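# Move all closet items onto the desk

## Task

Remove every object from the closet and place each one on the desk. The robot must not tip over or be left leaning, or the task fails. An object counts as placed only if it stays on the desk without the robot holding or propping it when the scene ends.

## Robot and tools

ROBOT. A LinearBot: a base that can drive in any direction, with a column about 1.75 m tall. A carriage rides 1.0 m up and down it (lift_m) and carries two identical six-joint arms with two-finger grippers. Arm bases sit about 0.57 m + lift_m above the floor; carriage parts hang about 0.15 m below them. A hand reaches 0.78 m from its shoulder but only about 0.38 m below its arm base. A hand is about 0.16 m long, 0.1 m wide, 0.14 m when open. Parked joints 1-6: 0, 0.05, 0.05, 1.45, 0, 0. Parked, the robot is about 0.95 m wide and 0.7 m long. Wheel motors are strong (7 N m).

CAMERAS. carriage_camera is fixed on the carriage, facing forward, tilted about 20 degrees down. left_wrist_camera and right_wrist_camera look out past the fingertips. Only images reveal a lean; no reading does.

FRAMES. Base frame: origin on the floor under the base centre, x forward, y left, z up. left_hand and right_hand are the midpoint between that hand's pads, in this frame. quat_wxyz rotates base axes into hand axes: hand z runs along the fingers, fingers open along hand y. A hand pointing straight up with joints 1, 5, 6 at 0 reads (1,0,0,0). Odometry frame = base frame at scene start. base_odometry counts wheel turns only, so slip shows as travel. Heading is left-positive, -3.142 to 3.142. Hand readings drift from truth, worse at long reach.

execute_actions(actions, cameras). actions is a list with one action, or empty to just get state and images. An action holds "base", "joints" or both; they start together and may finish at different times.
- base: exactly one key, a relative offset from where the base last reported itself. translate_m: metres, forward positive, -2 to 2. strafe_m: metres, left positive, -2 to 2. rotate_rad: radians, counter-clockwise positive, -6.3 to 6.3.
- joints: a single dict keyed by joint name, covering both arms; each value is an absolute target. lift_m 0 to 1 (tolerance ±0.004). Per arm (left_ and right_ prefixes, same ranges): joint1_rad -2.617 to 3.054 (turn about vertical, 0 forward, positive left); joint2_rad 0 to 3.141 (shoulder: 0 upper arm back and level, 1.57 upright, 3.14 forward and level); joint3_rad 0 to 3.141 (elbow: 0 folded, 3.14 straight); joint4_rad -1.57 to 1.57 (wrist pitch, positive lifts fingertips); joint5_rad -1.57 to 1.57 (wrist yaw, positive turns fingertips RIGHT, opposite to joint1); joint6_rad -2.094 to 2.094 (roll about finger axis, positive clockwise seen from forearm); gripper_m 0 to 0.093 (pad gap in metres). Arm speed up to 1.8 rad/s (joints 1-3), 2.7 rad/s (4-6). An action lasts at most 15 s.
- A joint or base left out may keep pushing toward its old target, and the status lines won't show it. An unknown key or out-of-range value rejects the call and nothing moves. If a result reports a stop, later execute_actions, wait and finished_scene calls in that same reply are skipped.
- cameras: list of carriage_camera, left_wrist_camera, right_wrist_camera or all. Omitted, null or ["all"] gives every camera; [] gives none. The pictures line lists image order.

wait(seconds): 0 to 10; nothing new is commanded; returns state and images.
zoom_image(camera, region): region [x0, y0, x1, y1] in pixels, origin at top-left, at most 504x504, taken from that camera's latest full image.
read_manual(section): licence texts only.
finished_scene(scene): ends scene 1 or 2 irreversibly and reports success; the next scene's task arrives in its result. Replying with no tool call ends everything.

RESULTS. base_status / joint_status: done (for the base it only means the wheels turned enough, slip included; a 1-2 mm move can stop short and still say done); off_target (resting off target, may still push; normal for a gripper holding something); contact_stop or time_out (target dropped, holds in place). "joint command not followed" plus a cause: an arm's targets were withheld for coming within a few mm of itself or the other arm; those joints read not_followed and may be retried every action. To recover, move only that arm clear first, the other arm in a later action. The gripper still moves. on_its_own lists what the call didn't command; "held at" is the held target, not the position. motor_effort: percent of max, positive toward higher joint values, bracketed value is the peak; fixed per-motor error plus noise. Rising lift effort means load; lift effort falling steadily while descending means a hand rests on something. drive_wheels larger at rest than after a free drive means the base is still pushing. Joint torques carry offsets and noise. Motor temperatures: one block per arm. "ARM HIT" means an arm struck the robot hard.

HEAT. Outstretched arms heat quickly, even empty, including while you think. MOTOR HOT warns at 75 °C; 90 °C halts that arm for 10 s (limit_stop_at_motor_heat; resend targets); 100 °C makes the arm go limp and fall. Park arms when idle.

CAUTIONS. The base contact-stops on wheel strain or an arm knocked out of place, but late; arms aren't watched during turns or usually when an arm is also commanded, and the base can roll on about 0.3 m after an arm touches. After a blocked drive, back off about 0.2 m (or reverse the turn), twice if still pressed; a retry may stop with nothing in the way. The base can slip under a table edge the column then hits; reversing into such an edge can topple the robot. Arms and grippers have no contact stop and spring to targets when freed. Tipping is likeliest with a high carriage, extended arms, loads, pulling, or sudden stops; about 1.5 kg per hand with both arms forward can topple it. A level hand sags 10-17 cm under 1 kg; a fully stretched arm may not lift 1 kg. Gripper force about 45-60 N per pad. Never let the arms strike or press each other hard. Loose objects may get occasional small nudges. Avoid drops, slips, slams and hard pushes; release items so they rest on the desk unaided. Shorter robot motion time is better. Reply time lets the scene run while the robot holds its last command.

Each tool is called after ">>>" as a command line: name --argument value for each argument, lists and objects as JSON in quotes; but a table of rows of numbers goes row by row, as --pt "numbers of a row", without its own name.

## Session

>>> execute_actions --actions '[]'

Scene clock: 0.00 s.
Joint torques (N m, as the arm reports them, + toward a larger angle): no reading
Motor temperatures (°C, as the motors report them): left_arm=[18 26 23 20 16 19] | right_arm=[20 18 21 18 17 17]
base_odometry: x=+0.000 y=+0.000 heading=+0.000 (m, m, rad; odometry frame)
base_status: not commanded
joint_positions: lift_m=+0.298 left_joint1_rad=-0.001 left_joint2_rad=+0.035 left_joint3_rad=+0.040 left_joint4_rad=+1.448 left_joint5_rad=-0.039 left_joint6_rad=-0.040 left_gripper_m=+0.094 right_joint1_rad=-0.006 right_joint2_rad=+0.080 right_joint3_rad=+0.059 right_joint4_rad=+1.509 right_joint5_rad=+0.001 right_joint6_rad=+0.009 right_gripper_m=+0.094
joint_status: not commanded
motor_effort: lift_m=+34 drive_wheels=+0 (%)
left_hand: x=+0.3030 y=+0.3272 z=+1.3059 quat_wxyz=(+0.998, -0.021, +0.058, -0.019) (m; base frame)
right_hand: x=+0.2965 y=-0.3208 z=+1.3125 quat_wxyz=(+0.999, +0.001, +0.041, +0.001) (m; base frame)
pictures: carriage_camera, left_wrist_camera, right_wrist_camera
Images, in order (width x height): carriage_camera 504x504, left_wrist_camera 504x504, right_wrist_camera 504x504.

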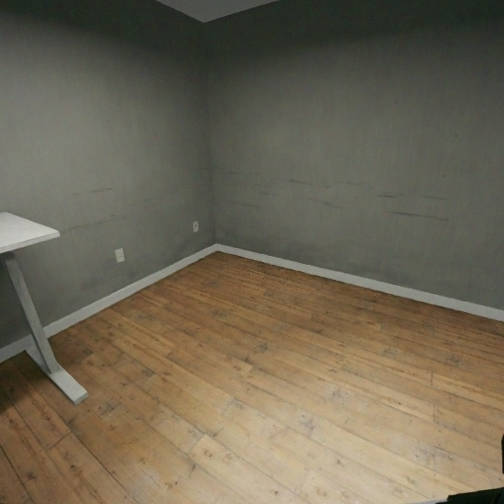

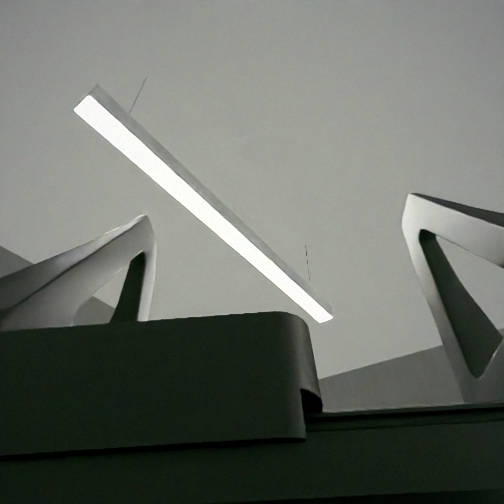

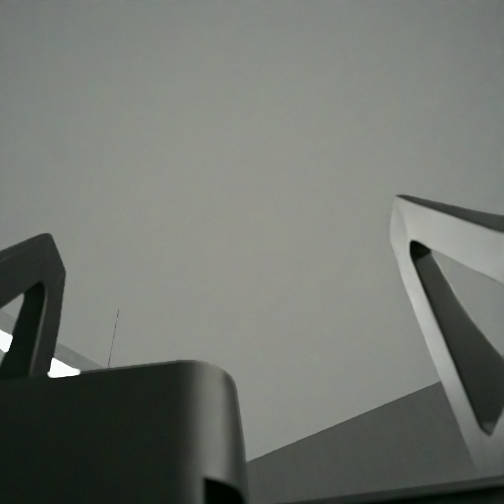

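>>> execute_actions --actions '[{"base":{"rotate_rad":-2.1}}]' --cameras '["carriage_camera"]'

Scene clock: 3.90 s.
Joint torques (N m, as the arm reports them, + toward a larger angle): left_arm=[ 0.05  5.03  5.69 -0.24  0.09  0.  ] | right_arm=[-0.41  4.95  5.63 -0.37 -0.01 -0.01]
Motor temperatures (°C, as the motors report them): left_arm=[18 26 23 20 16 19] | right_arm=[20 18 22 18 17 17]
base_odometry: x=+0.000 y=+0.000 heading=-2.100 (m, m, rad; odometry frame)
base_status: done
joint_positions: lift_m=+0.298 left_joint1_rad=-0.001 left_joint2_rad=+0.035 left_joint3_rad=+0.040 left_joint4_rad=+1.447 left_joint5_rad=-0.039 left_joint6_rad=-0.040 left_gripper_m=+0.094 right_joint1_rad=-0.006 right_joint2_rad=+0.080 right_joint3_rad=+0.059 right_joint4_rad=+1.509 right_joint5_rad=+0.001 right_joint6_rad=+0.009 right_gripper_m=+0.094
joint_status: not commanded
motor_effort: lift_m=+36(37) drive_wheels=+7(15) (%)
left_hand: x=+0.3033 y=+0.3272 z=+1.3059 quat_wxyz=(+0.998, -0.021, +0.059, -0.019) (m; base frame)
right_hand: x=+0.2965 y=-0.3208 z=+1.3125 quat_wxyz=(+0.999, +0.001, +0.041, +0.001) (m; base frame)
pictures: carriage_camera
Images, in order (width x height): carriage_camera 504x504.

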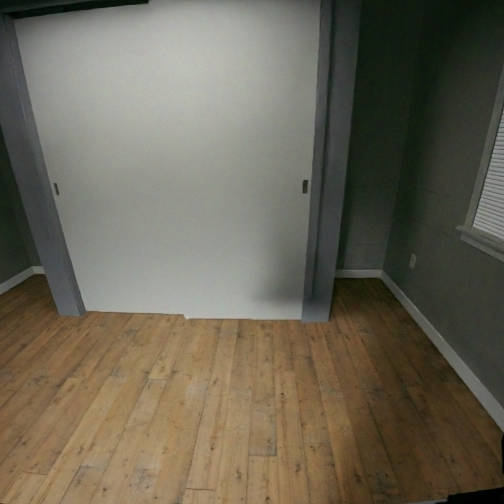

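>>> execute_actions --actions '[{"base":{"rotate_rad":-0.05},"joints":{"right_joint2_rad":1.2,"right_joint3_rad":1.2,"right_joint4_rad":0,"right_gripper_m":0,"lift_m":0.03}}]' --cameras '[]'

>>> execute_actions --actions '[{"base":{"translate_m":1.0}}]' --cameras '["carriage_camera","right_wrist_camera"]'

Scene clock: 6.27 s.
Joint torques (N m, as the arm reports them, + toward a larger angle): left_arm=[ 0.05  5.06  5.63 -0.28  0.08  0.  ] | right_arm=[-0.37 -5.1   8.95  2.38 -0.02  0.  ]
Motor temperatures (°C, as the motors report them): left_arm=[18 26 24 20 16 19] | right_arm=[20 18 22 18 17 17]
base_odometry: x=+0.000 y=+0.000 heading=-2.149 (m, m, rad; odometry frame)
base_status: done
joint_positions: lift_m=+0.030 left_joint1_rad=-0.001 left_joint2_rad=+0.035 left_joint3_rad=+0.040 left_joint4_rad=+1.447 left_joint5_rad=-0.039 left_joint6_rad=-0.040 left_gripper_m=+0.094 right_joint1_rad=-0.006 right_joint2_rad=+1.204 right_joint3_rad=+1.172 right_joint4_rad=-0.009 right_joint5_rad=+0.001 right_joint6_rad=+0.009 right_gripper_m=+0.000
joint_status: all done
motor_effort: lift_m=+39(37) drive_wheels=+9(14) (%)
left_hand: x=+0.3033 y=+0.3272 z=+1.0379 quat_wxyz=(+0.998, -0.021, +0.059, -0.019) (m; base frame)
right_hand: x=+0.6910 y=-0.3233 z=+1.0121 quat_wxyz=(+0.692, +0.006, +0.721, +0.000) (m; base frame)
pictures: none
No camera images: the call's "cameras" was empty. Leave "cameras" out to get every camera's image.

Scene clock: 10.63 s.
Joint torques (N m, as the arm reports them, + toward a larger angle): left_arm=[ 0.07  5.06  5.64 -0.24  0.1   0.  ] | right_arm=[-0.44 -5.02  8.92  2.39 -0.02  0.  ]
Motor temperatures (°C, as the motors report them): left_arm=[18 26 24 20 16 19] | right_arm=[20 18 23 20 17 17]
base_odometry: x=-0.548 y=-0.837 heading=-2.150 (m, m, rad; odometry frame)
base_status: done
joint_positions: lift_m=+0.030 left_joint1_rad=-0.001 left_joint2_rad=+0.035 left_joint3_rad=+0.040 left_joint4_rad=+1.447 left_joint5_rad=-0.039 left_joint6_rad=-0.040 left_gripper_m=+0.094 right_joint1_rad=-0.006 right_joint2_rad=+1.204 right_joint3_rad=+1.172 right_joint4_rad=-0.010 right_joint5_rad=+0.001 right_joint6_rad=+0.009 right_gripper_m=+0.000
joint_status: not commanded
motor_effort: lift_m=+34(35) drive_wheels=-8(23) (%)
left_hand: x=+0.3033 y=+0.3272 z=+1.0379 quat_wxyz=(+0.998, -0.021, +0.059, -0.019) (m; base frame)
right_hand: x=+0.6910 y=-0.3233 z=+1.0120 quat_wxyz=(+0.692, +0.006, +0.722, +0.000) (m; base frame)
pictures: carriage_camera, right_wrist_camera
Images, in order (width x height): carriage_camera 504x504, right_wrist_camera 504x504.

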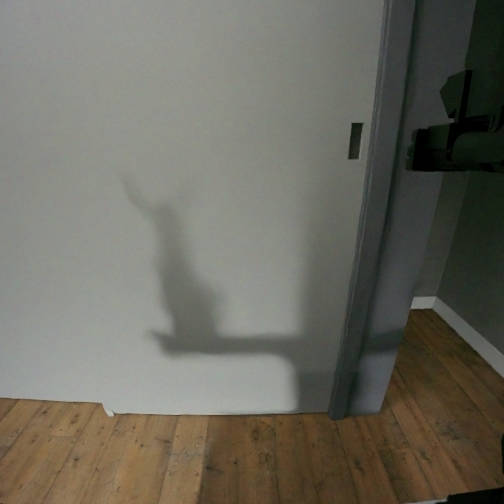

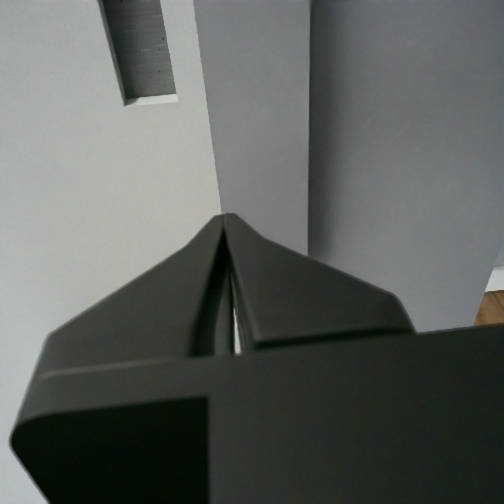

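>>> execute_actions --actions '[{"base":{"strafe_m":0.06},"joints":{"lift_m":0.08}}]' --cameras '[]'

>>> execute_actions --actions '[{"base":{"translate_m":0.12}}]' --cameras '["carriage_camera","right_wrist_camera"]'

Scene clock: 12.87 s.
Joint torques (N m, as the arm reports them, + toward a larger angle): left_arm=[ 0.01  5.04  5.64 -0.24  0.09  0.  ] | right_arm=[-0.43 -4.98  8.31  2.37 -0.02  0.  ]
Motor temperatures (°C, as the motors report them): left_arm=[18 26 24 20 16 19] | right_arm=[20 18 24 20 17 17]
base_odometry: x=-0.498 y=-0.870 heading=-2.150 (m, m, rad; odometry frame)
base_status: done
joint_positions: lift_m=+0.080 left_joint1_rad=-0.001 left_joint2_rad=+0.035 left_joint3_rad=+0.040 left_joint4_rad=+1.447 left_joint5_rad=-0.039 left_joint6_rad=-0.040 left_gripper_m=+0.094 right_joint1_rad=-0.006 right_joint2_rad=+1.204 right_joint3_rad=+1.182 right_joint4_rad=-0.008 right_joint5_rad=+0.001 right_joint6_rad=+0.009 right_gripper_m=+0.000
joint_status: all done
motor_effort: lift_m=+37(44) drive_wheels=-2(13) (%)
left_hand: x=+0.3034 y=+0.3272 z=+1.0879 quat_wxyz=(+0.998, -0.021, +0.059, -0.019) (m; base frame)
right_hand: x=+0.6906 y=-0.3233 z=+1.0672 quat_wxyz=(+0.696, +0.006, +0.718, +0.000) (m; base frame)
pictures: none
No camera images: the call's "cameras" was empty. Leave "cameras" out to get every camera's image.

Scene clock: 14.60 s.
Joint torques (N m, as the arm reports them, + toward a larger angle): left_arm=[ 0.05  5.02  5.49 -0.22  0.09  0.  ] | right_arm=[-0.41 -5.09  8.3   2.36 -0.02 -0.01]
Motor temperatures (°C, as the motors report them): left_arm=[18 26 24 20 16 19] | right_arm=[20 18 24 20 17 17]
base_odometry: x=-0.563 y=-0.970 heading=-2.150 (m, m, rad; odometry frame)
base_status: done
joint_positions: lift_m=+0.080 left_joint1_rad=-0.001 left_joint2_rad=+0.035 left_joint3_rad=+0.040 left_joint4_rad=+1.447 left_joint5_rad=-0.039 left_joint6_rad=-0.040 left_gripper_m=+0.094 right_joint1_rad=-0.006 right_joint2_rad=+1.204 right_joint3_rad=+1.182 right_joint4_rad=-0.008 right_joint5_rad=+0.001 right_joint6_rad=+0.009 right_gripper_m=+0.000
joint_status: not commanded
motor_effort: lift_m=+35(35) drive_wheels=-4(14) (%)
left_hand: x=+0.3034 y=+0.3272 z=+1.0879 quat_wxyz=(+0.998, -0.021, +0.059, -0.019) (m; base frame)
right_hand: x=+0.6906 y=-0.3233 z=+1.0672 quat_wxyz=(+0.696, +0.006, +0.718, +0.000) (m; base frame)
pictures: carriage_camera, right_wrist_camera
Images, in order (width x height): carriage_camera 504x504, right_wrist_camera 504x504.

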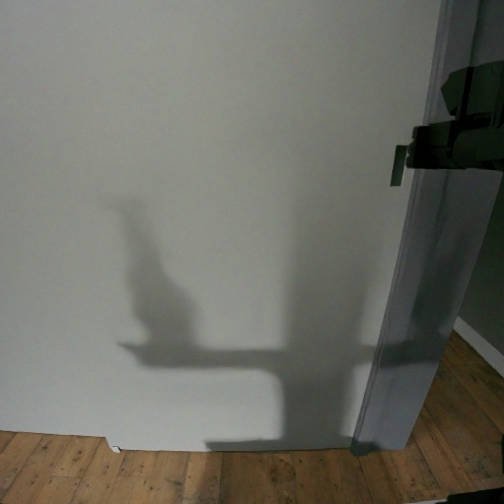

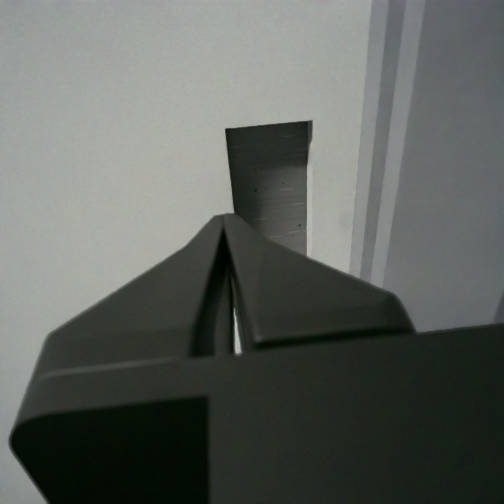

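>>> execute_actions --actions '[{"base":{"strafe_m":-0.025},"joints":{"lift_m":0.06}}]' --cameras '[]'

>>> execute_actions --actions '[{"base":{"translate_m":0.06}}]' --cameras '["carriage_camera","right_wrist_camera"]'

Scene clock: 16.00 s.
Joint torques (N m, as the arm reports them, + toward a larger angle): left_arm=[ 0.24  5.01  5.65 -0.21  0.14  0.  ] | right_arm=[-0.37 -5.04  8.29  2.43 -0.01 -0.01]
Motor temperatures (°C, as the motors report them): left_arm=[18 26 24 20 16 19] | right_arm=[20 18 24 21 17 17]
base_odometry: x=-0.584 y=-0.957 heading=-2.150 (m, m, rad; odometry frame)
base_status: done
joint_positions: lift_m=+0.060 left_joint1_rad=-0.001 left_joint2_rad=+0.035 left_joint3_rad=+0.040 left_joint4_rad=+1.447 left_joint5_rad=-0.039 left_joint6_rad=-0.040 left_gripper_m=+0.094 right_joint1_rad=-0.006 right_joint2_rad=+1.204 right_joint3_rad=+1.182 right_joint4_rad=-0.013 right_joint5_rad=+0.001 right_joint6_rad=+0.009 right_gripper_m=+0.000
joint_status: all done
motor_effort: lift_m=+36(40) drive_wheels=-5(13) (%)
left_hand: x=+0.3034 y=+0.3272 z=+1.0679 quat_wxyz=(+0.998, -0.021, +0.059, -0.019) (m; base frame)
right_hand: x=+0.6906 y=-0.3233 z=+1.0460 quat_wxyz=(+0.695, +0.006, +0.719, +0.000) (m; base frame)
pictures: none
No camera images: the call's "cameras" was empty. Leave "cameras" out to get every camera's image.

Scene clock: 17.27 s.
Joint torques (N m, as the arm reports them, + toward a larger angle): left_arm=[ 0.05  5.02  5.63 -0.24  0.09  0.  ] | right_arm=[-0.4  -5.05  8.26  2.43 -0.03 -0.01]
Motor temperatures (°C, as the motors report them): left_arm=[18 26 24 20 16 19] | right_arm=[20 18 24 21 17 17]
base_odometry: x=-0.617 y=-1.007 heading=-2.150 (m, m, rad; odometry frame)
base_status: done
joint_positions: lift_m=+0.060 left_joint1_rad=-0.001 left_joint2_rad=+0.035 left_joint3_rad=+0.040 left_joint4_rad=+1.447 left_joint5_rad=-0.039 left_joint6_rad=-0.040 left_gripper_m=+0.094 right_joint1_rad=-0.006 right_joint2_rad=+1.204 right_joint3_rad=+1.182 right_joint4_rad=-0.013 right_joint5_rad=+0.001 right_joint6_rad=+0.009 right_gripper_m=+0.000
joint_status: not commanded
motor_effort: lift_m=+37(36) drive_wheels=-6(12) (%)
left_hand: x=+0.3033 y=+0.3272 z=+1.0679 quat_wxyz=(+0.998, -0.021, +0.059, -0.019) (m; base frame)
right_hand: x=+0.6906 y=-0.3233 z=+1.0460 quat_wxyz=(+0.695, +0.006, +0.719, +0.000) (m; base frame)
pictures: carriage_camera, right_wrist_camera
Images, in order (width x height): carriage_camera 504x504, right_wrist_camera 504x504.

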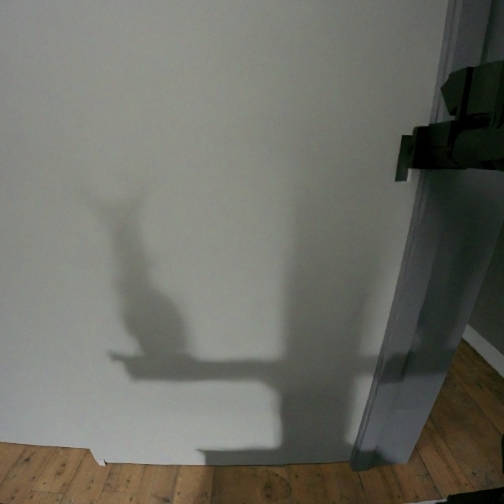

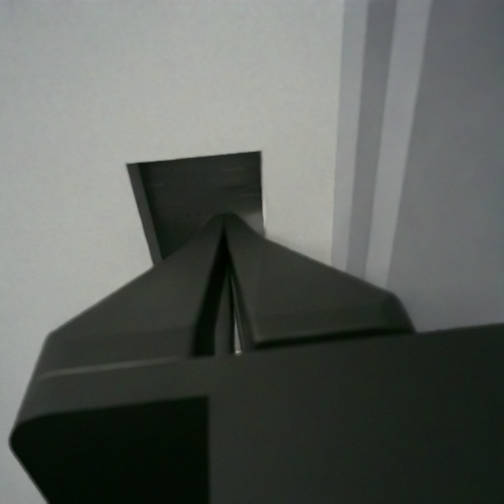

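Slightly high; lower and push in.

>>> execute_actions --actions '[{"base":{"translate_m":0.03},"joints":{"lift_m":0.045}}]' --cameras '["right_wrist_camera"]'

>>> execute_actions --actions '[{"base":{"strafe_m":0.12},"joints":{"right_joint5_rad":-0.1}}]' --cameras '["carriage_camera","right_wrist_camera"]'

Scene clock: 18.63 s.
Joint torques (N m, as the arm reports them, + toward a larger angle): left_arm=[ 0.08  5.11  5.64 -0.23  0.09  0.  ] | right_arm=[-0.42  1.28  8.21  3.28 -0.01 -0.01]
Motor temperatures (°C, as the motors report them): left_arm=[18 26 24 20 16 19] | right_arm=[20 18 25 21 17 17]
base_odometry: x=-0.634 y=-1.032 heading=-2.150 (m, m, rad; odometry frame)
base_status: done
joint_positions: lift_m=+0.045 left_joint1_rad=-0.001 left_joint2_rad=+0.035 left_joint3_rad=+0.040 left_joint4_rad=+1.448 left_joint5_rad=-0.039 left_joint6_rad=-0.040 left_gripper_m=+0.094 right_joint1_rad=-0.006 right_joint2_rad=+1.147 right_joint3_rad=+1.182 right_joint4_rad=-0.084 right_joint5_rad=+0.000 right_joint6_rad=+0.009 right_gripper_m=+0.000
joint_status: all done
motor_effort: lift_m=+37(38) drive_wheels=+10(17) (%)
left_hand: x=+0.3032 y=+0.3272 z=+1.0529 quat_wxyz=(+0.998, -0.021, +0.059, -0.019) (m; base frame)
right_hand: x=+0.6732 y=-0.3230 z=+1.0354 quat_wxyz=(+0.689, +0.005, +0.724, +0.001) (m; base frame)
pictures: right_wrist_camera
Images, in order (width x height): right_wrist_camera 504x504.

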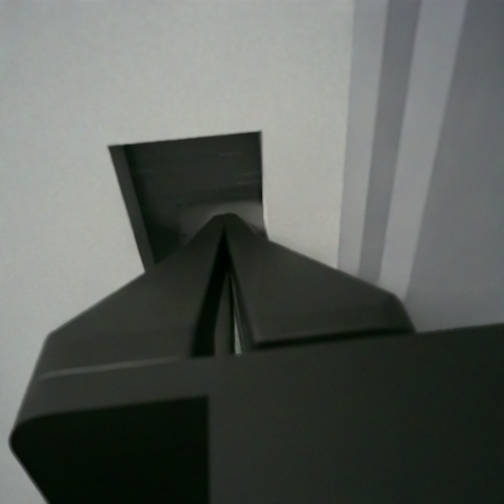

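Scene clock: 20.50 s.
Joint torques (N m, as the arm reports them, + toward a larger angle): left_arm=[ 0.06  5.06  5.61 -0.25  0.09  0.  ] | right_arm=[ 1.13 -0.14  8.22  2.74 -0.5  -0.01]
Motor temperatures (°C, as the motors report them): left_arm=[18 26 24 20 16 19] | right_arm=[20 18 25 22 17 17]
base_odometry: x=-0.534 y=-1.098 heading=-2.151 (m, m, rad; odometry frame)
base_status: done
joint_positions: lift_m=+0.045 left_joint1_rad=-0.001 left_joint2_rad=+0.035 left_joint3_rad=+0.040 left_joint4_rad=+1.448 left_joint5_rad=-0.039 left_joint6_rad=-0.040 left_gripper_m=+0.094 right_joint1_rad=-0.025 right_joint2_rad=+1.160 right_joint3_rad=+1.182 right_joint4_rad=-0.040 right_joint5_rad=-0.058 right_joint6_rad=+0.010 right_gripper_m=+0.000
joint_status: right_joint5_rad off_target (ended at -0.058, target -0.100)
motor_effort: lift_m=+35(33) drive_wheels=-1(22) (%)
left_hand: x=+0.3032 y=+0.3272 z=+1.0529 quat_wxyz=(+0.998, -0.021, +0.059, -0.019) (m; base frame)
right_hand: x=+0.6772 y=-0.3207 z=+1.0415 quat_wxyz=(+0.701, -0.008, +0.713, +0.015) (m; base frame)
pictures: carriage_camera, right_wrist_camera
Images, in order (width x height): carriage_camera 504x504, right_wrist_camera 504x504.

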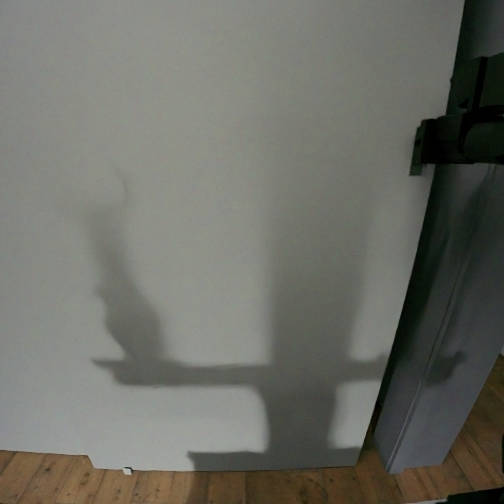

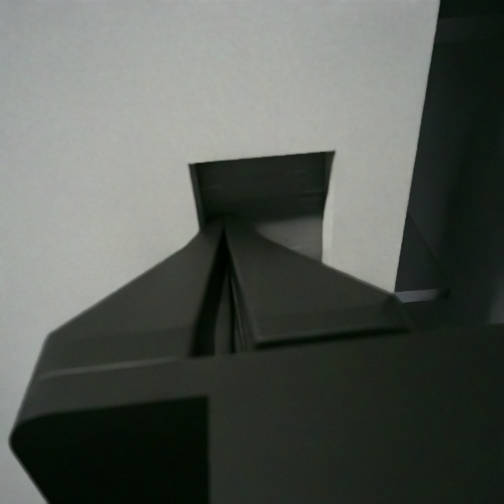

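Moves easily. Continue.

>>> execute_actions --actions '[{"base":{"strafe_m":0.2},"joints":{"right_joint5_rad":-0.1,"right_joint2_rad":1.22}}]' --cameras '["carriage_camera","right_wrist_camera"]'

Scene clock: 22.97 s.
Joint torques (N m, as the arm reports them, + toward a larger angle): left_arm=[ 0.08  4.97  5.63 -0.26  0.09  0.  ] | right_arm=[ 0.55  1.14  8.18  2.58 -0.23 -0.02]
Motor temperatures (°C, as the motors report them): left_arm=[18 26 24 20 16 19] | right_arm=[20 18 25 22 17 17]
base_odometry: x=-0.366 y=-1.207 heading=-2.151 (m, m, rad; odometry frame)
base_status: done
joint_positions: lift_m=+0.045 left_joint1_rad=-0.001 left_joint2_rad=+0.035 left_joint3_rad=+0.040 left_joint4_rad=+1.448 left_joint5_rad=-0.039 left_joint6_rad=-0.040 left_gripper_m=+0.094 right_joint1_rad=-0.018 right_joint2_rad=+1.167 right_joint3_rad=+1.182 right_joint4_rad=-0.028 right_joint5_rad=-0.083 right_joint6_rad=+0.010 right_gripper_m=+0.000
joint_status: all done
motor_effort: lift_m=+35(33) drive_wheels=-1(16) (%)
left_hand: x=+0.3032 y=+0.3272 z=+1.0529 quat_wxyz=(+0.998, -0.021, +0.059, -0.019) (m; base frame)
right_hand: x=+0.6791 y=-0.3135 z=+1.0418 quat_wxyz=(+0.702, -0.019, +0.711, +0.027) (m; base frame)
pictures: carriage_camera, right_wrist_camera
Images, in order (width x height): carriage_camera 504x504, right_wrist_camera 504x504.

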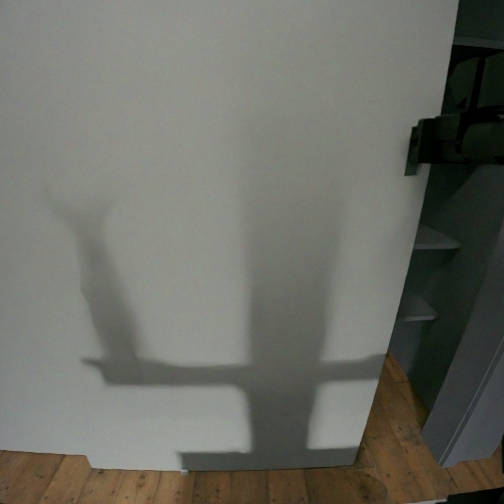

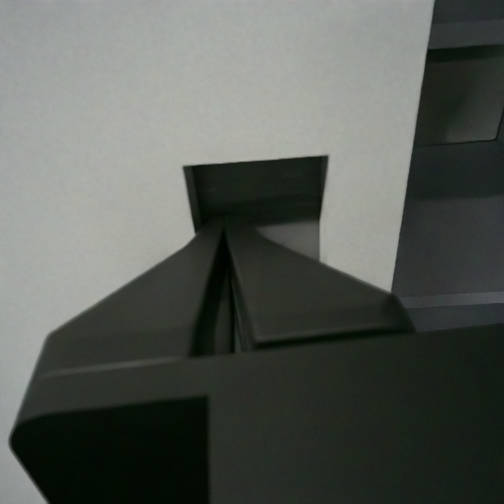

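Still engaged; keep going (total travel ~0.8).

>>> execute_actions --actions '[{"base":{"strafe_m":0.42},"joints":{"right_joint5_rad":-0.1,"right_joint2_rad":1.22}}]' --cameras '["carriage_camera","right_wrist_camera"]'

Scene clock: 24.43 s.
Joint torques (N m, as the arm reports them, + toward a larger angle): left_arm=[ 0.09  5.01  5.63 -0.26  0.11  0.  ] | right_arm=[ 2.57  1.11  8.23  2.58 -1.24 -0.02]
Motor temperatures (°C, as the motors report them): left_arm=[18 26 24 20 16 19] | right_arm=[20 18 25 23 17 17]
base_odometry: x=-0.336 y=-1.228 heading=-2.152 (m, m, rad; odometry frame)
base_status: strafe_m contact_stop (by the wheels' count: +0.036 of +0.420)
joint_positions: lift_m=+0.045 left_joint1_rad=-0.001 left_joint2_rad=+0.035 left_joint3_rad=+0.040 left_joint4_rad=+1.448 left_joint5_rad=-0.041 left_joint6_rad=-0.040 left_gripper_m=+0.094 right_joint1_rad=-0.043 right_joint2_rad=+1.167 right_joint3_rad=+1.182 right_joint4_rad=-0.026 right_joint5_rad=+0.008 right_joint6_rad=+0.010 right_gripper_m=+0.000
joint_status: right_joint5_rad off_target (ended at +0.008, target -0.100); the others done
motor_effort: lift_m=+38(36) drive_wheels=+0(15) (%)
left_hand: x=+0.3030 y=+0.3274 z=+1.0530 quat_wxyz=(+0.998, -0.021, +0.058, -0.019) (m; base frame)
right_hand: x=+0.6790 y=-0.3395 z=+1.0422 quat_wxyz=(+0.703, +0.022, +0.711, -0.015) (m; base frame)
pictures: carriage_camera, right_wrist_camera
Images, in order (width x height): carriage_camera 504x504, right_wrist_camera 504x504.

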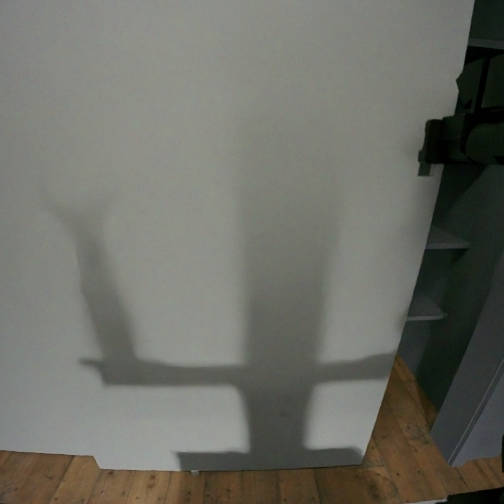

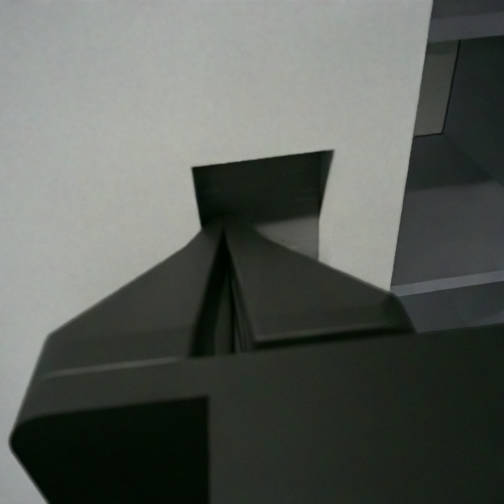

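>>> execute_actions --actions '[{"base":{"strafe_m":0.18},"joints":{"right_joint5_rad":-0.1}}]' --cameras '[]'

>>> execute_actions --actions '[{"base":{"strafe_m":0.18},"joints":{"right_joint5_rad":-0.1}}]' --cameras '["carriage_camera","right_wrist_camera"]'

Scene clock: 26.47 s.
Joint torques (N m, as the arm reports them, + toward a larger angle): left_arm=[-0.05  5.06  5.6  -0.25  0.14  0.  ] | right_arm=[ 1.53  0.99  8.22  2.56 -0.68 -0.01]
Motor temperatures (°C, as the motors report them): left_arm=[18 26 25 19 16 19] | right_arm=[20 18 26 23 17 17]
base_odometry: x=-0.291 y=-1.258 heading=-2.153 (m, m, rad; odometry frame)
base_status: strafe_m contact_stop (by the wheels' count: +0.054 of +0.180)
joint_positions: lift_m=+0.045 left_joint1_rad=-0.001 left_joint2_rad=+0.035 left_joint3_rad=+0.040 left_joint4_rad=+1.448 left_joint5_rad=-0.042 left_joint6_rad=-0.040 left_gripper_m=+0.094 right_joint1_rad=-0.030 right_joint2_rad=+1.168 right_joint3_rad=+1.182 right_joint4_rad=-0.025 right_joint5_rad=-0.040 right_joint6_rad=+0.010 right_gripper_m=+0.000
joint_status: right_joint5_rad off_target (ended at -0.039, target -0.100)
motor_effort: lift_m=+35(32) drive_wheels=+4(19) (%)
left_hand: x=+0.3029 y=+0.3276 z=+1.0531 quat_wxyz=(+0.998, -0.022, +0.058, -0.019) (m; base frame)
right_hand: x=+0.6797 y=-0.3259 z=+1.0421 quat_wxyz=(+0.703, +0.000, +0.711, +0.007) (m; base frame)
pictures: none
No camera images: the call's "cameras" was empty. Leave "cameras" out to get every camera's image.

not run: a stop came earlier in this reply.

>>> execute_actions --actions '[{"base":{"translate_m":-0.06},"joints":{"right_joint5_rad":0,"right_joint1_rad":0,"right_joint2_rad":1.2}}]' --cameras '[]'

>>> execute_actions --actions '[{"base":{"strafe_m":-0.14}}]' --cameras '[]'

>>> execute_actions --actions '[{"base":{"translate_m":0.08},"joints":{"right_joint2_rad":1.35,"right_joint3_rad":1.35}}]' --cameras '["carriage_camera","right_wrist_camera"]'

Scene clock: 28.17 s.
Joint torques (N m, as the arm reports them, + toward a larger angle): left_arm=[ 0.06  5.05  5.59 -0.25  0.12  0.  ] | right_arm=[ 0.38 -4.29  8.23  2.43 -0.09 -0.02]
Motor temperatures (°C, as the motors report them): left_arm=[18 26 25 19 16 19] | right_arm=[20 18 26 23 17 17]
base_odometry: x=-0.258 y=-1.208 heading=-2.153 (m, m, rad; odometry frame)
base_status: done
joint_positions: lift_m=+0.045 left_joint1_rad=-0.001 left_joint2_rad=+0.035 left_joint3_rad=+0.040 left_joint4_rad=+1.448 left_joint5_rad=-0.042 left_joint6_rad=-0.040 left_gripper_m=+0.094 right_joint1_rad=-0.010 right_joint2_rad=+1.197 right_joint3_rad=+1.182 right_joint4_rad=-0.015 right_joint5_rad=+0.006 right_joint6_rad=+0.010 right_gripper_m=+0.000
joint_status: all done
motor_effort: lift_m=+34(35) drive_wheels=+0(10) (%)
left_hand: x=+0.3029 y=+0.3276 z=+1.0531 quat_wxyz=(+0.998, -0.022, +0.058, -0.019) (m; base frame)
right_hand: x=+0.6885 y=-0.3256 z=+1.0333 quat_wxyz=(+0.696, +0.009, +0.718, -0.002) (m; base frame)
pictures: none
No camera images: the call's "cameras" was empty. Leave "cameras" out to get every camera's image.

Scene clock: 30.00 s.
Joint torques (N m, as the arm reports them, + toward a larger angle): left_arm=[ 0.09  5.04  5.59 -0.24  0.13  0.  ] | right_arm=[ 0.2  -4.28  8.3   2.45 -0.08 -0.02]
Motor temperatures (°C, as the motors report them): left_arm=[18 26 25 19 16 19] | right_arm=[20 18 26 23 17 17]
base_odometry: x=-0.375 y=-1.130 heading=-2.153 (m, m, rad; odometry frame)
base_status: done
joint_positions: lift_m=+0.045 left_joint1_rad=-0.001 left_joint2_rad=+0.035 left_joint3_rad=+0.040 left_joint4_rad=+1.448 left_joint5_rad=-0.042 left_joint6_rad=-0.040 left_gripper_m=+0.094 right_joint1_rad=-0.007 right_joint2_rad=+1.197 right_joint3_rad=+1.182 right_joint4_rad=-0.015 right_joint5_rad=+0.006 right_joint6_rad=+0.010 right_gripper_m=+0.000
joint_status: not commanded
motor_effort: lift_m=+35(36) drive_wheels=-1(9) (%)
left_hand: x=+0.3029 y=+0.3276 z=+1.0531 quat_wxyz=(+0.998, -0.022, +0.058, -0.019) (m; base frame)
right_hand: x=+0.6885 y=-0.3245 z=+1.0333 quat_wxyz=(+0.696, +0.008, +0.718, -0.001) (m; base frame)
pictures: none
No camera images: the call's "cameras" was empty. Leave "cameras" out to get every camera's image.

Scene clock: 31.40 s.
Joint torques (N m, as the arm reports them, + toward a larger angle): left_arm=[ 0.06  5.04  5.61 -0.23  0.12  0.  ] | right_arm=[ 0.15 -6.14  8.82  2.44 -0.09 -0.02]
Motor temperatures (°C, as the motors report them): left_arm=[18 26 25 19 16 19] | right_arm=[20 18 26 23 17 17]
base_odometry: x=-0.419 y=-1.197 heading=-2.153 (m, m, rad; odometry frame)
base_status: done
joint_positions: lift_m=+0.045 left_joint1_rad=-0.001 left_joint2_rad=+0.035 left_joint3_rad=+0.040 left_joint4_rad=+1.448 left_joint5_rad=-0.042 left_joint6_rad=-0.040 left_gripper_m=+0.094 right_joint1_rad=-0.007 right_joint2_rad=+1.350 right_joint3_rad=+1.324 right_joint4_rad=-0.014 right_joint5_rad=+0.006 right_joint6_rad=+0.010 right_gripper_m=+0.000
joint_status: all done
motor_effort: lift_m=+36(36) drive_wheels=-5(10) (%)
left_hand: x=+0.3031 y=+0.3276 z=+1.0530 quat_wxyz=(+0.998, -0.022, +0.059, -0.019) (m; base frame)
right_hand: x=+0.7275 y=-0.3248 z=+1.0401 quat_wxyz=(+0.693, +0.008, +0.721, -0.001) (m; base frame)
pictures: carriage_camera, right_wrist_camera
Images, in order (width x height): carriage_camera 504x504, right_wrist_camera 504x504.

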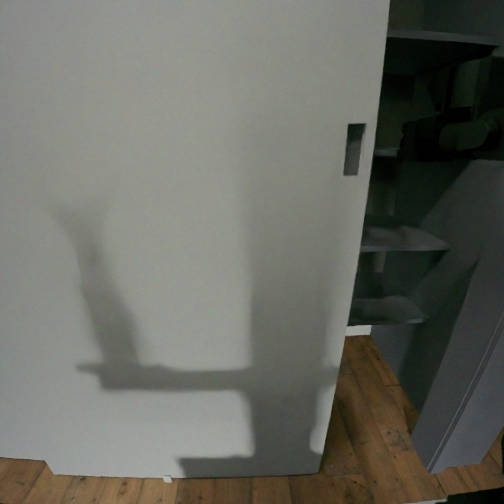

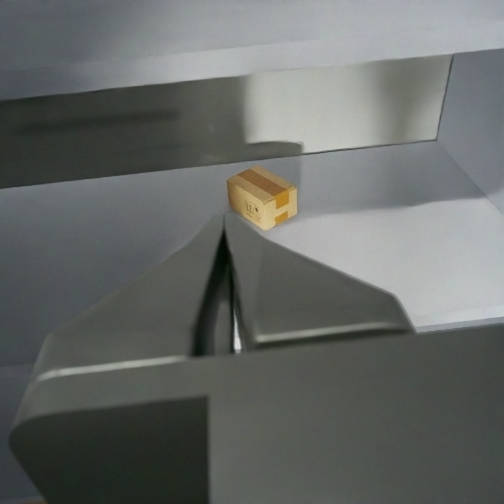

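>>> execute_actions --actions '[{"base":{"strafe_m":0.15},"joints":{"right_joint1_rad":0.05}}]' --cameras '[]'

>>> execute_actions --actions '[{"base":{"strafe_m":0.15},"joints":{"right_joint1_rad":0.1}}]' --cameras '[]'

>>> execute_actions --actions '[{"base":{"strafe_m":0.15},"joints":{"right_joint1_rad":0.15}}]' --cameras '["carriage_camera","right_wrist_camera"]'

Scene clock: 34.07 s.
Joint torques (N m, as the arm reports them, + toward a larger angle): left_arm=[ 0.05  5.03  5.62 -0.24  0.13  0.  ] | right_arm=[ 0.05 -6.11  8.83  2.43 -0.11  0.05]
Motor temperatures (°C, as the motors report them): left_arm=[18 26 25 19 16 19] | right_arm=[20 18 27 24 17 17]
base_odometry: x=-0.294 y=-1.280 heading=-2.153 (m, m, rad; odometry frame)
base_status: done
joint_positions: lift_m=+0.045 left_joint1_rad=-0.001 left_joint2_rad=+0.035 left_joint3_rad=+0.040 left_joint4_rad=+1.448 left_joint5_rad=-0.042 left_joint6_rad=-0.040 left_gripper_m=+0.094 right_joint1_rad=+0.044 right_joint2_rad=+1.350 right_joint3_rad=+1.324 right_joint4_rad=-0.012 right_joint5_rad=+0.009 right_joint6_rad=+0.004 right_gripper_m=+0.000
joint_status: all done
motor_effort: lift_m=+36(39) drive_wheels=+1(19) (%)
left_hand: x=+0.3031 y=+0.3276 z=+1.0530 quat_wxyz=(+0.998, -0.022, +0.059, -0.019) (m; base frame)
right_hand: x=+0.7272 y=-0.3019 z=+1.0405 quat_wxyz=(+0.693, -0.012, +0.720, +0.013) (m; base frame)
pictures: none
No camera images: the call's "cameras" was empty. Leave "cameras" out to get every camera's image.

Scene clock: 35.90 s.
Joint torques (N m, as the arm reports them, + toward a larger angle): left_arm=[ 0.1   5.04  5.68 -0.24  0.12  0.  ] | right_arm=[ 0.01 -5.31  8.87  2.6  -0.12 -0.03]
Motor temperatures (°C, as the motors report them): left_arm=[18 26 25 19 16 19] | right_arm=[20 18 27 24 17 17]
base_odometry: x=-0.169 y=-1.363 heading=-2.154 (m, m, rad; odometry frame)
base_status: done
joint_positions: lift_m=+0.045 left_joint1_rad=-0.001 left_joint2_rad=+0.035 left_joint3_rad=+0.040 left_joint4_rad=+1.448 left_joint5_rad=-0.041 left_joint6_rad=-0.040 left_gripper_m=+0.094 right_joint1_rad=+0.094 right_joint2_rad=+1.342 right_joint3_rad=+1.324 right_joint4_rad=-0.027 right_joint5_rad=+0.010 right_joint6_rad=+0.010 right_gripper_m=+0.000
joint_status: all done
motor_effort: lift_m=+36(35) drive_wheels=+1(20) (%)
left_hand: x=+0.3031 y=+0.3276 z=+1.0530 quat_wxyz=(+0.998, -0.022, +0.059, -0.019) (m; base frame)
right_hand: x=+0.7231 y=-0.2796 z=+1.0403 quat_wxyz=(+0.690, -0.027, +0.722, +0.033) (m; base frame)
pictures: none
No camera images: the call's "cameras" was empty. Leave "cameras" out to get every camera's image.

Scene clock: 37.80 s.
Joint torques (N m, as the arm reports them, + toward a larger angle): left_arm=[ 0.05  5.01  5.66 -0.27  0.12  0.  ] | right_arm=[ 1.36 -5.3   8.87  2.59 -0.48 -0.04]
Motor temperatures (°C, as the motors report them): left_arm=[18 26 25 19 16 19] | right_arm=[20 18 27 24 17 17]
base_odometry: x=-0.044 y=-1.445 heading=-2.154 (m, m, rad; odometry frame)
base_status: done
joint_positions: lift_m=+0.045 left_joint1_rad=-0.001 left_joint2_rad=+0.035 left_joint3_rad=+0.040 left_joint4_rad=+1.448 left_joint5_rad=-0.041 left_joint6_rad=-0.040 left_gripper_m=+0.094 right_joint1_rad=+0.128 right_joint2_rad=+1.342 right_joint3_rad=+1.324 right_joint4_rad=-0.027 right_joint5_rad=+0.042 right_joint6_rad=+0.012 right_gripper_m=+0.000
joint_status: right_joint1_rad off_target (ended at +0.128, target +0.150)
motor_effort: lift_m=+39(38) drive_wheels=+0(17) (%)
left_hand: x=+0.3031 y=+0.3276 z=+1.0530 quat_wxyz=(+0.998, -0.022, +0.059, -0.019) (m; base frame)
right_hand: x=+0.7222 y=-0.2700 z=+1.0401 quat_wxyz=(+0.690, -0.027, +0.722, +0.033) (m; base frame)
pictures: carriage_camera, right_wrist_camera
Images, in order (width x height): carriage_camera 504x504, right_wrist_camera 504x504.

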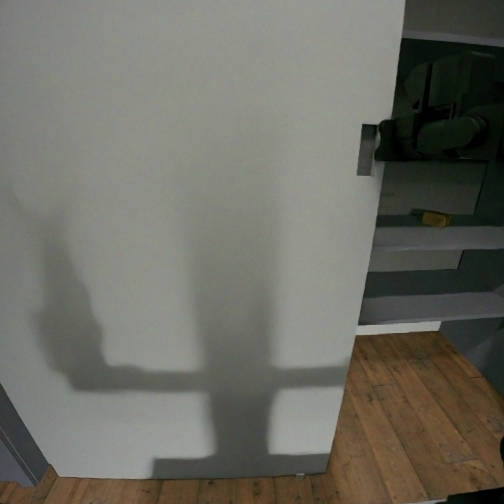

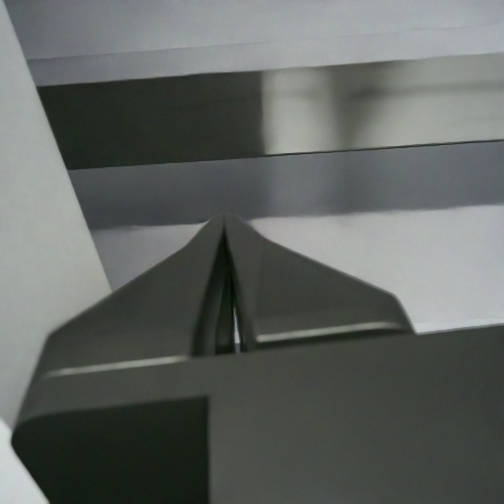

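>>> execute_actions --actions '[{"base":{"strafe_m":0.1},"joints":{"right_joint1_rad":0.15}}]' --cameras '["carriage_camera"]'

Scene clock: 39.43 s.
Joint torques (N m, as the arm reports them, + toward a larger angle): left_arm=[ 0.06  5.05  5.62 -0.22  0.11  0.  ] | right_arm=[ 7.32 -2.78  8.8   3.16 -2.2  -0.14]
Motor temperatures (°C, as the motors report them): left_arm=[18 26 25 19 16 19] | right_arm=[20 19 27 24 17 17]
base_odometry: x=+0.001 y=-1.475 heading=-2.155 (m, m, rad; odometry frame)
base_status: strafe_m contact_stop (by the wheels' count: +0.053 of +0.100)
joint_positions: lift_m=+0.045 left_joint1_rad=-0.001 left_joint2_rad=+0.035 left_joint3_rad=+0.040 left_joint4_rad=+1.447 left_joint5_rad=-0.043 left_joint6_rad=-0.040 left_gripper_m=+0.094 right_joint1_rad=+0.055 right_joint2_rad=+1.319 right_joint3_rad=+1.324 right_joint4_rad=-0.074 right_joint5_rad=+0.194 right_joint6_rad=+0.020 right_gripper_m=+0.000
joint_status: right_joint1_rad off_target (ended at +0.054, target +0.150)
motor_effort: lift_m=+38(37) drive_wheels=+4(19) (%)
left_hand: x=+0.3033 y=+0.3278 z=+1.0529 quat_wxyz=(+0.998, -0.022, +0.059, -0.019) (m; base frame)
right_hand: x=+0.7156 y=-0.3294 z=+1.0384 quat_wxyz=(+0.681, +0.053, +0.729, -0.045) (m; base frame)
pictures: carriage_camera
Images, in order (width x height): carriage_camera 504x504.

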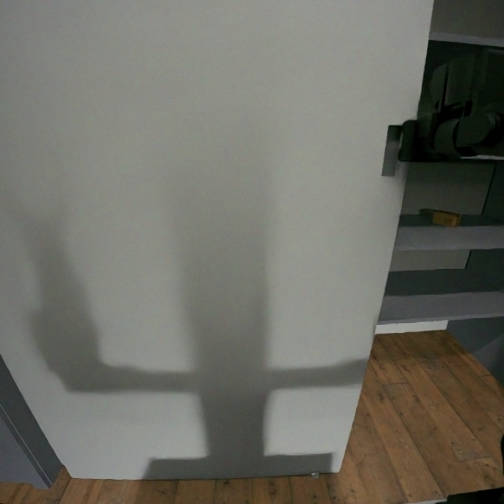

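At limit. Release and survey.

>>> execute_actions --actions '[{"base":{"strafe_m":-0.15},"joints":{"right_joint1_rad":0,"right_joint5_rad":0}}]' --cameras '[]'

>>> execute_actions --actions '[{"base":{"translate_m":-0.3},"joints":{"right_joint2_rad":0.05,"right_joint3_rad":0.05,"right_joint4_rad":1.45,"lift_m":0.7}}]' --cameras '[]'

>>> execute_actions --actions '[{"base":{"strafe_m":-0.4}}]' --cameras '["carriage_camera"]'

Scene clock: 41.73 s.
Joint torques (N m, as the arm reports them, + toward a larger angle): left_arm=[ 0.12  4.99  5.68 -0.24  0.16  0.  ] | right_arm=[-0.97 -5.31  8.81  2.56 -0.08 -0.05]
Motor temperatures (°C, as the motors report them): left_arm=[18 26 25 19 16 19] | right_arm=[20 19 28 25 17 17]
base_odometry: x=-0.125 y=-1.393 heading=-2.155 (m, m, rad; odometry frame)
base_status: done
joint_positions: lift_m=+0.045 left_joint1_rad=-0.001 left_joint2_rad=+0.035 left_joint3_rad=+0.040 left_joint4_rad=+1.447 left_joint5_rad=-0.043 left_joint6_rad=-0.040 left_gripper_m=+0.094 right_joint1_rad=+0.007 right_joint2_rad=+1.342 right_joint3_rad=+1.324 right_joint4_rad=-0.025 right_joint5_rad=+0.004 right_joint6_rad=+0.014 right_gripper_m=+0.000
joint_status: all done
motor_effort: lift_m=+32(35) drive_wheels=-5(14) (%)
left_hand: x=+0.3033 y=+0.3278 z=+1.0529 quat_wxyz=(+0.998, -0.022, +0.059, -0.019) (m; base frame)
right_hand: x=+0.7251 y=-0.3182 z=+1.0407 quat_wxyz=(+0.692, +0.004, +0.722, +0.005) (m; base frame)
pictures: none
No camera images: the call's "cameras" was empty. Leave "cameras" out to get every camera's image.

Scene clock: 44.90 s.
Joint torques (N m, as the arm reports them, + toward a larger angle): left_arm=[ 0.06  5.04  5.8  -0.23  0.13  0.  ] | right_arm=[-0.93  4.26  4.18 -0.18 -0.06 -0.06]
Motor temperatures (°C, as the motors report them): left_arm=[18 26 25 19 16 19] | right_arm=[20 19 27 24 17 17]
base_odometry: x=+0.041 y=-1.142 heading=-2.155 (m, m, rad; odometry frame)
base_status: done
joint_positions: lift_m=+0.700 left_joint1_rad=-0.001 left_joint2_rad=+0.035 left_joint3_rad=+0.040 left_joint4_rad=+1.447 left_joint5_rad=-0.042 left_joint6_rad=-0.040 left_gripper_m=+0.094 right_joint1_rad=+0.007 right_joint2_rad=+0.054 right_joint3_rad=+0.066 right_joint4_rad=+1.445 right_joint5_rad=+0.004 right_joint6_rad=+0.014 right_gripper_m=+0.000
joint_status: all done
motor_effort: lift_m=+33(44) drive_wheels=-1(14) (%)
left_hand: x=+0.3033 y=+0.3277 z=+1.7079 quat_wxyz=(+0.998, -0.022, +0.059, -0.019) (m; base frame)
right_hand: x=+0.3021 y=-0.3210 z=+1.7150 quat_wxyz=(+0.998, +0.002, +0.057, +0.010) (m; base frame)
pictures: none
No camera images: the call's "cameras" was empty. Leave "cameras" out to get every camera's image.

Scene clock: 47.70 s.
Joint torques (N m, as the arm reports them, + toward a larger angle): left_arm=[ 0.11  5.08  5.7  -0.23  0.12  0.  ] | right_arm=[-0.93  4.27  4.23 -0.2  -0.06 -0.05]
Motor temperatures (°C, as the motors report them): left_arm=[18 26 25 19 16 19] | right_arm=[20 19 27 23 17 17]
base_odometry: x=-0.293 y=-0.921 heading=-2.156 (m, m, rad; odometry frame)
base_status: done
joint_positions: lift_m=+0.700 left_joint1_rad=-0.001 left_joint2_rad=+0.035 left_joint3_rad=+0.040 left_joint4_rad=+1.447 left_joint5_rad=-0.042 left_joint6_rad=-0.040 left_gripper_m=+0.094 right_joint1_rad=+0.007 right_joint2_rad=+0.054 right_joint3_rad=+0.066 right_joint4_rad=+1.445 right_joint5_rad=+0.004 right_joint6_rad=+0.014 right_gripper_m=+0.000
joint_status: not commanded
motor_effort: lift_m=+33(35) drive_wheels=+0(12) (%)
left_hand: x=+0.3033 y=+0.3277 z=+1.7079 quat_wxyz=(+0.998, -0.022, +0.059, -0.019) (m; base frame)
right_hand: x=+0.3021 y=-0.3210 z=+1.7150 quat_wxyz=(+0.998, +0.002, +0.057, +0.010) (m; base frame)
pictures: carriage_camera
Images, in order (width x height): carriage_camera 504x504.

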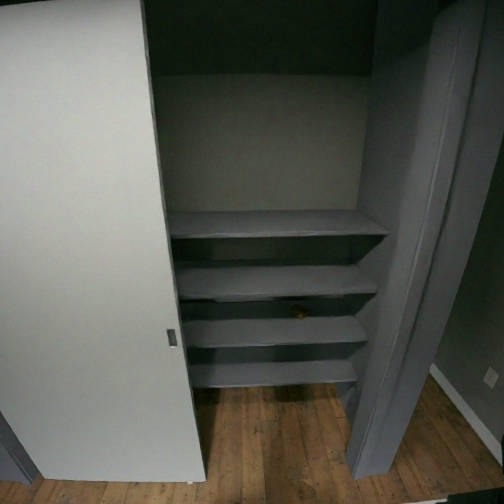

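>>> execute_actions --actions '[{"joints":{"lift_m":0.08,"right_joint2_rad":2.675,"right_joint3_rad":2.14,"right_joint4_rad":0.555,"right_gripper_m":0.093}}]' --cameras '["carriage_camera","right_wrist_camera"]'

>>> execute_actions --actions '[{"base":{"translate_m":0.25}}]' --cameras '["carriage_camera","right_wrist_camera"]'

Scene clock: 51.77 s.
Joint torques (N m, as the arm reports them, + toward a larger angle): left_arm=[ 0.06  5.06  5.65 -0.24  0.13  0.  ] | right_arm=[ -0.93 -20.58   8.89   2.57  -0.06  -0.06]
Motor temperatures (°C, as the motors report them): left_arm=[18 26 25 19 16 19] | right_arm=[20 20 27 23 17 17]
base_odometry: x=-0.293 y=-0.921 heading=-2.156 (m, m, rad; odometry frame)
base_status: not commanded
joint_positions: lift_m=+0.080 left_joint1_rad=-0.001 left_joint2_rad=+0.035 left_joint3_rad=+0.040 left_joint4_rad=+1.447 left_joint5_rad=-0.042 left_joint6_rad=-0.040 left_gripper_m=+0.094 right_joint1_rad=+0.007 right_joint2_rad=+2.697 right_joint3_rad=+2.112 right_joint4_rad=+0.531 right_joint5_rad=+0.004 right_joint6_rad=+0.014 right_gripper_m=+0.093
joint_status: all done
motor_effort: lift_m=+36(34) drive_wheels=-6(0) (%)
left_hand: x=+0.3033 y=+0.3277 z=+1.0879 quat_wxyz=(+0.998, -0.022, +0.059, -0.019) (m; base frame)
right_hand: x=+1.0145 y=-0.3163 z=+0.7887 quat_wxyz=(+0.688, +0.004, +0.726, +0.005) (m; base frame)
pictures: carriage_camera, right_wrist_camera
Images, in order (width x height): carriage_camera 504x504, right_wrist_camera 504x504.

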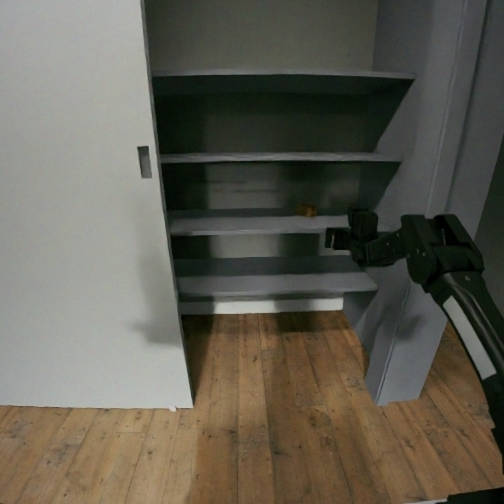

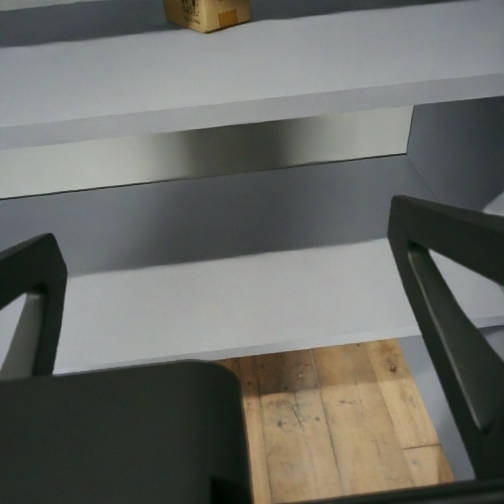

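Scene clock: 54.07 s.
Joint torques (N m, as the arm reports them, + toward a larger angle): left_arm=[ 0.06  5.02  5.71 -0.23  0.13  0.  ] | right_arm=[ -0.94 -20.31   8.85   2.44  -0.07  -0.06]
Motor temperatures (°C, as the motors report them): left_arm=[18 26 25 19 16 19] | right_arm=[20 22 28 24 17 17]
base_odometry: x=-0.431 y=-1.130 heading=-2.156 (m, m, rad; odometry frame)
base_status: done
joint_positions: lift_m=+0.080 left_joint1_rad=-0.001 left_joint2_rad=+0.035 left_joint3_rad=+0.040 left_joint4_rad=+1.447 left_joint5_rad=-0.042 left_joint6_rad=-0.040 left_gripper_m=+0.094 right_joint1_rad=+0.007 right_joint2_rad=+2.694 right_joint3_rad=+2.112 right_joint4_rad=+0.536 right_joint5_rad=+0.004 right_joint6_rad=+0.014 right_gripper_m=+0.093
joint_status: not commanded
motor_effort: lift_m=+41(36) drive_wheels=-9(15) (%)
left_hand: x=+0.3034 y=+0.3277 z=+1.0879 quat_wxyz=(+0.998, -0.022, +0.059, -0.019) (m; base frame)
right_hand: x=+1.0145 y=-0.3163 z=+0.7918 quat_wxyz=(+0.691, +0.004, +0.723, +0.005) (m; base frame)
pictures: carriage_camera, right_wrist_camera
Images, in order (width x height): carriage_camera 504x504, right_wrist_camera 504x504.

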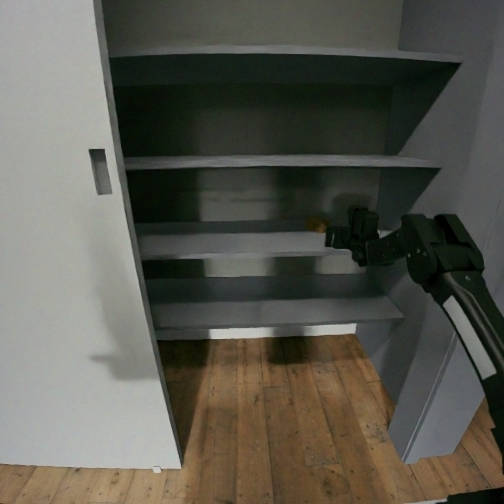

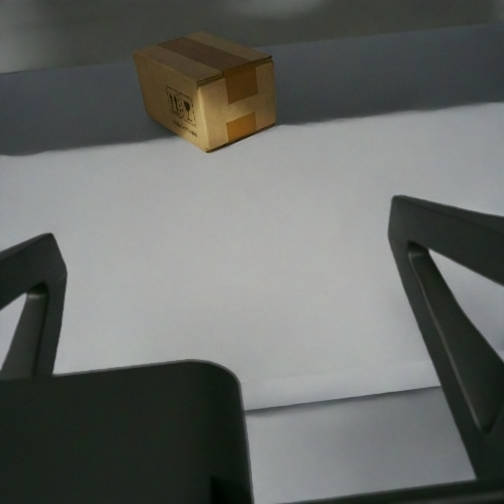

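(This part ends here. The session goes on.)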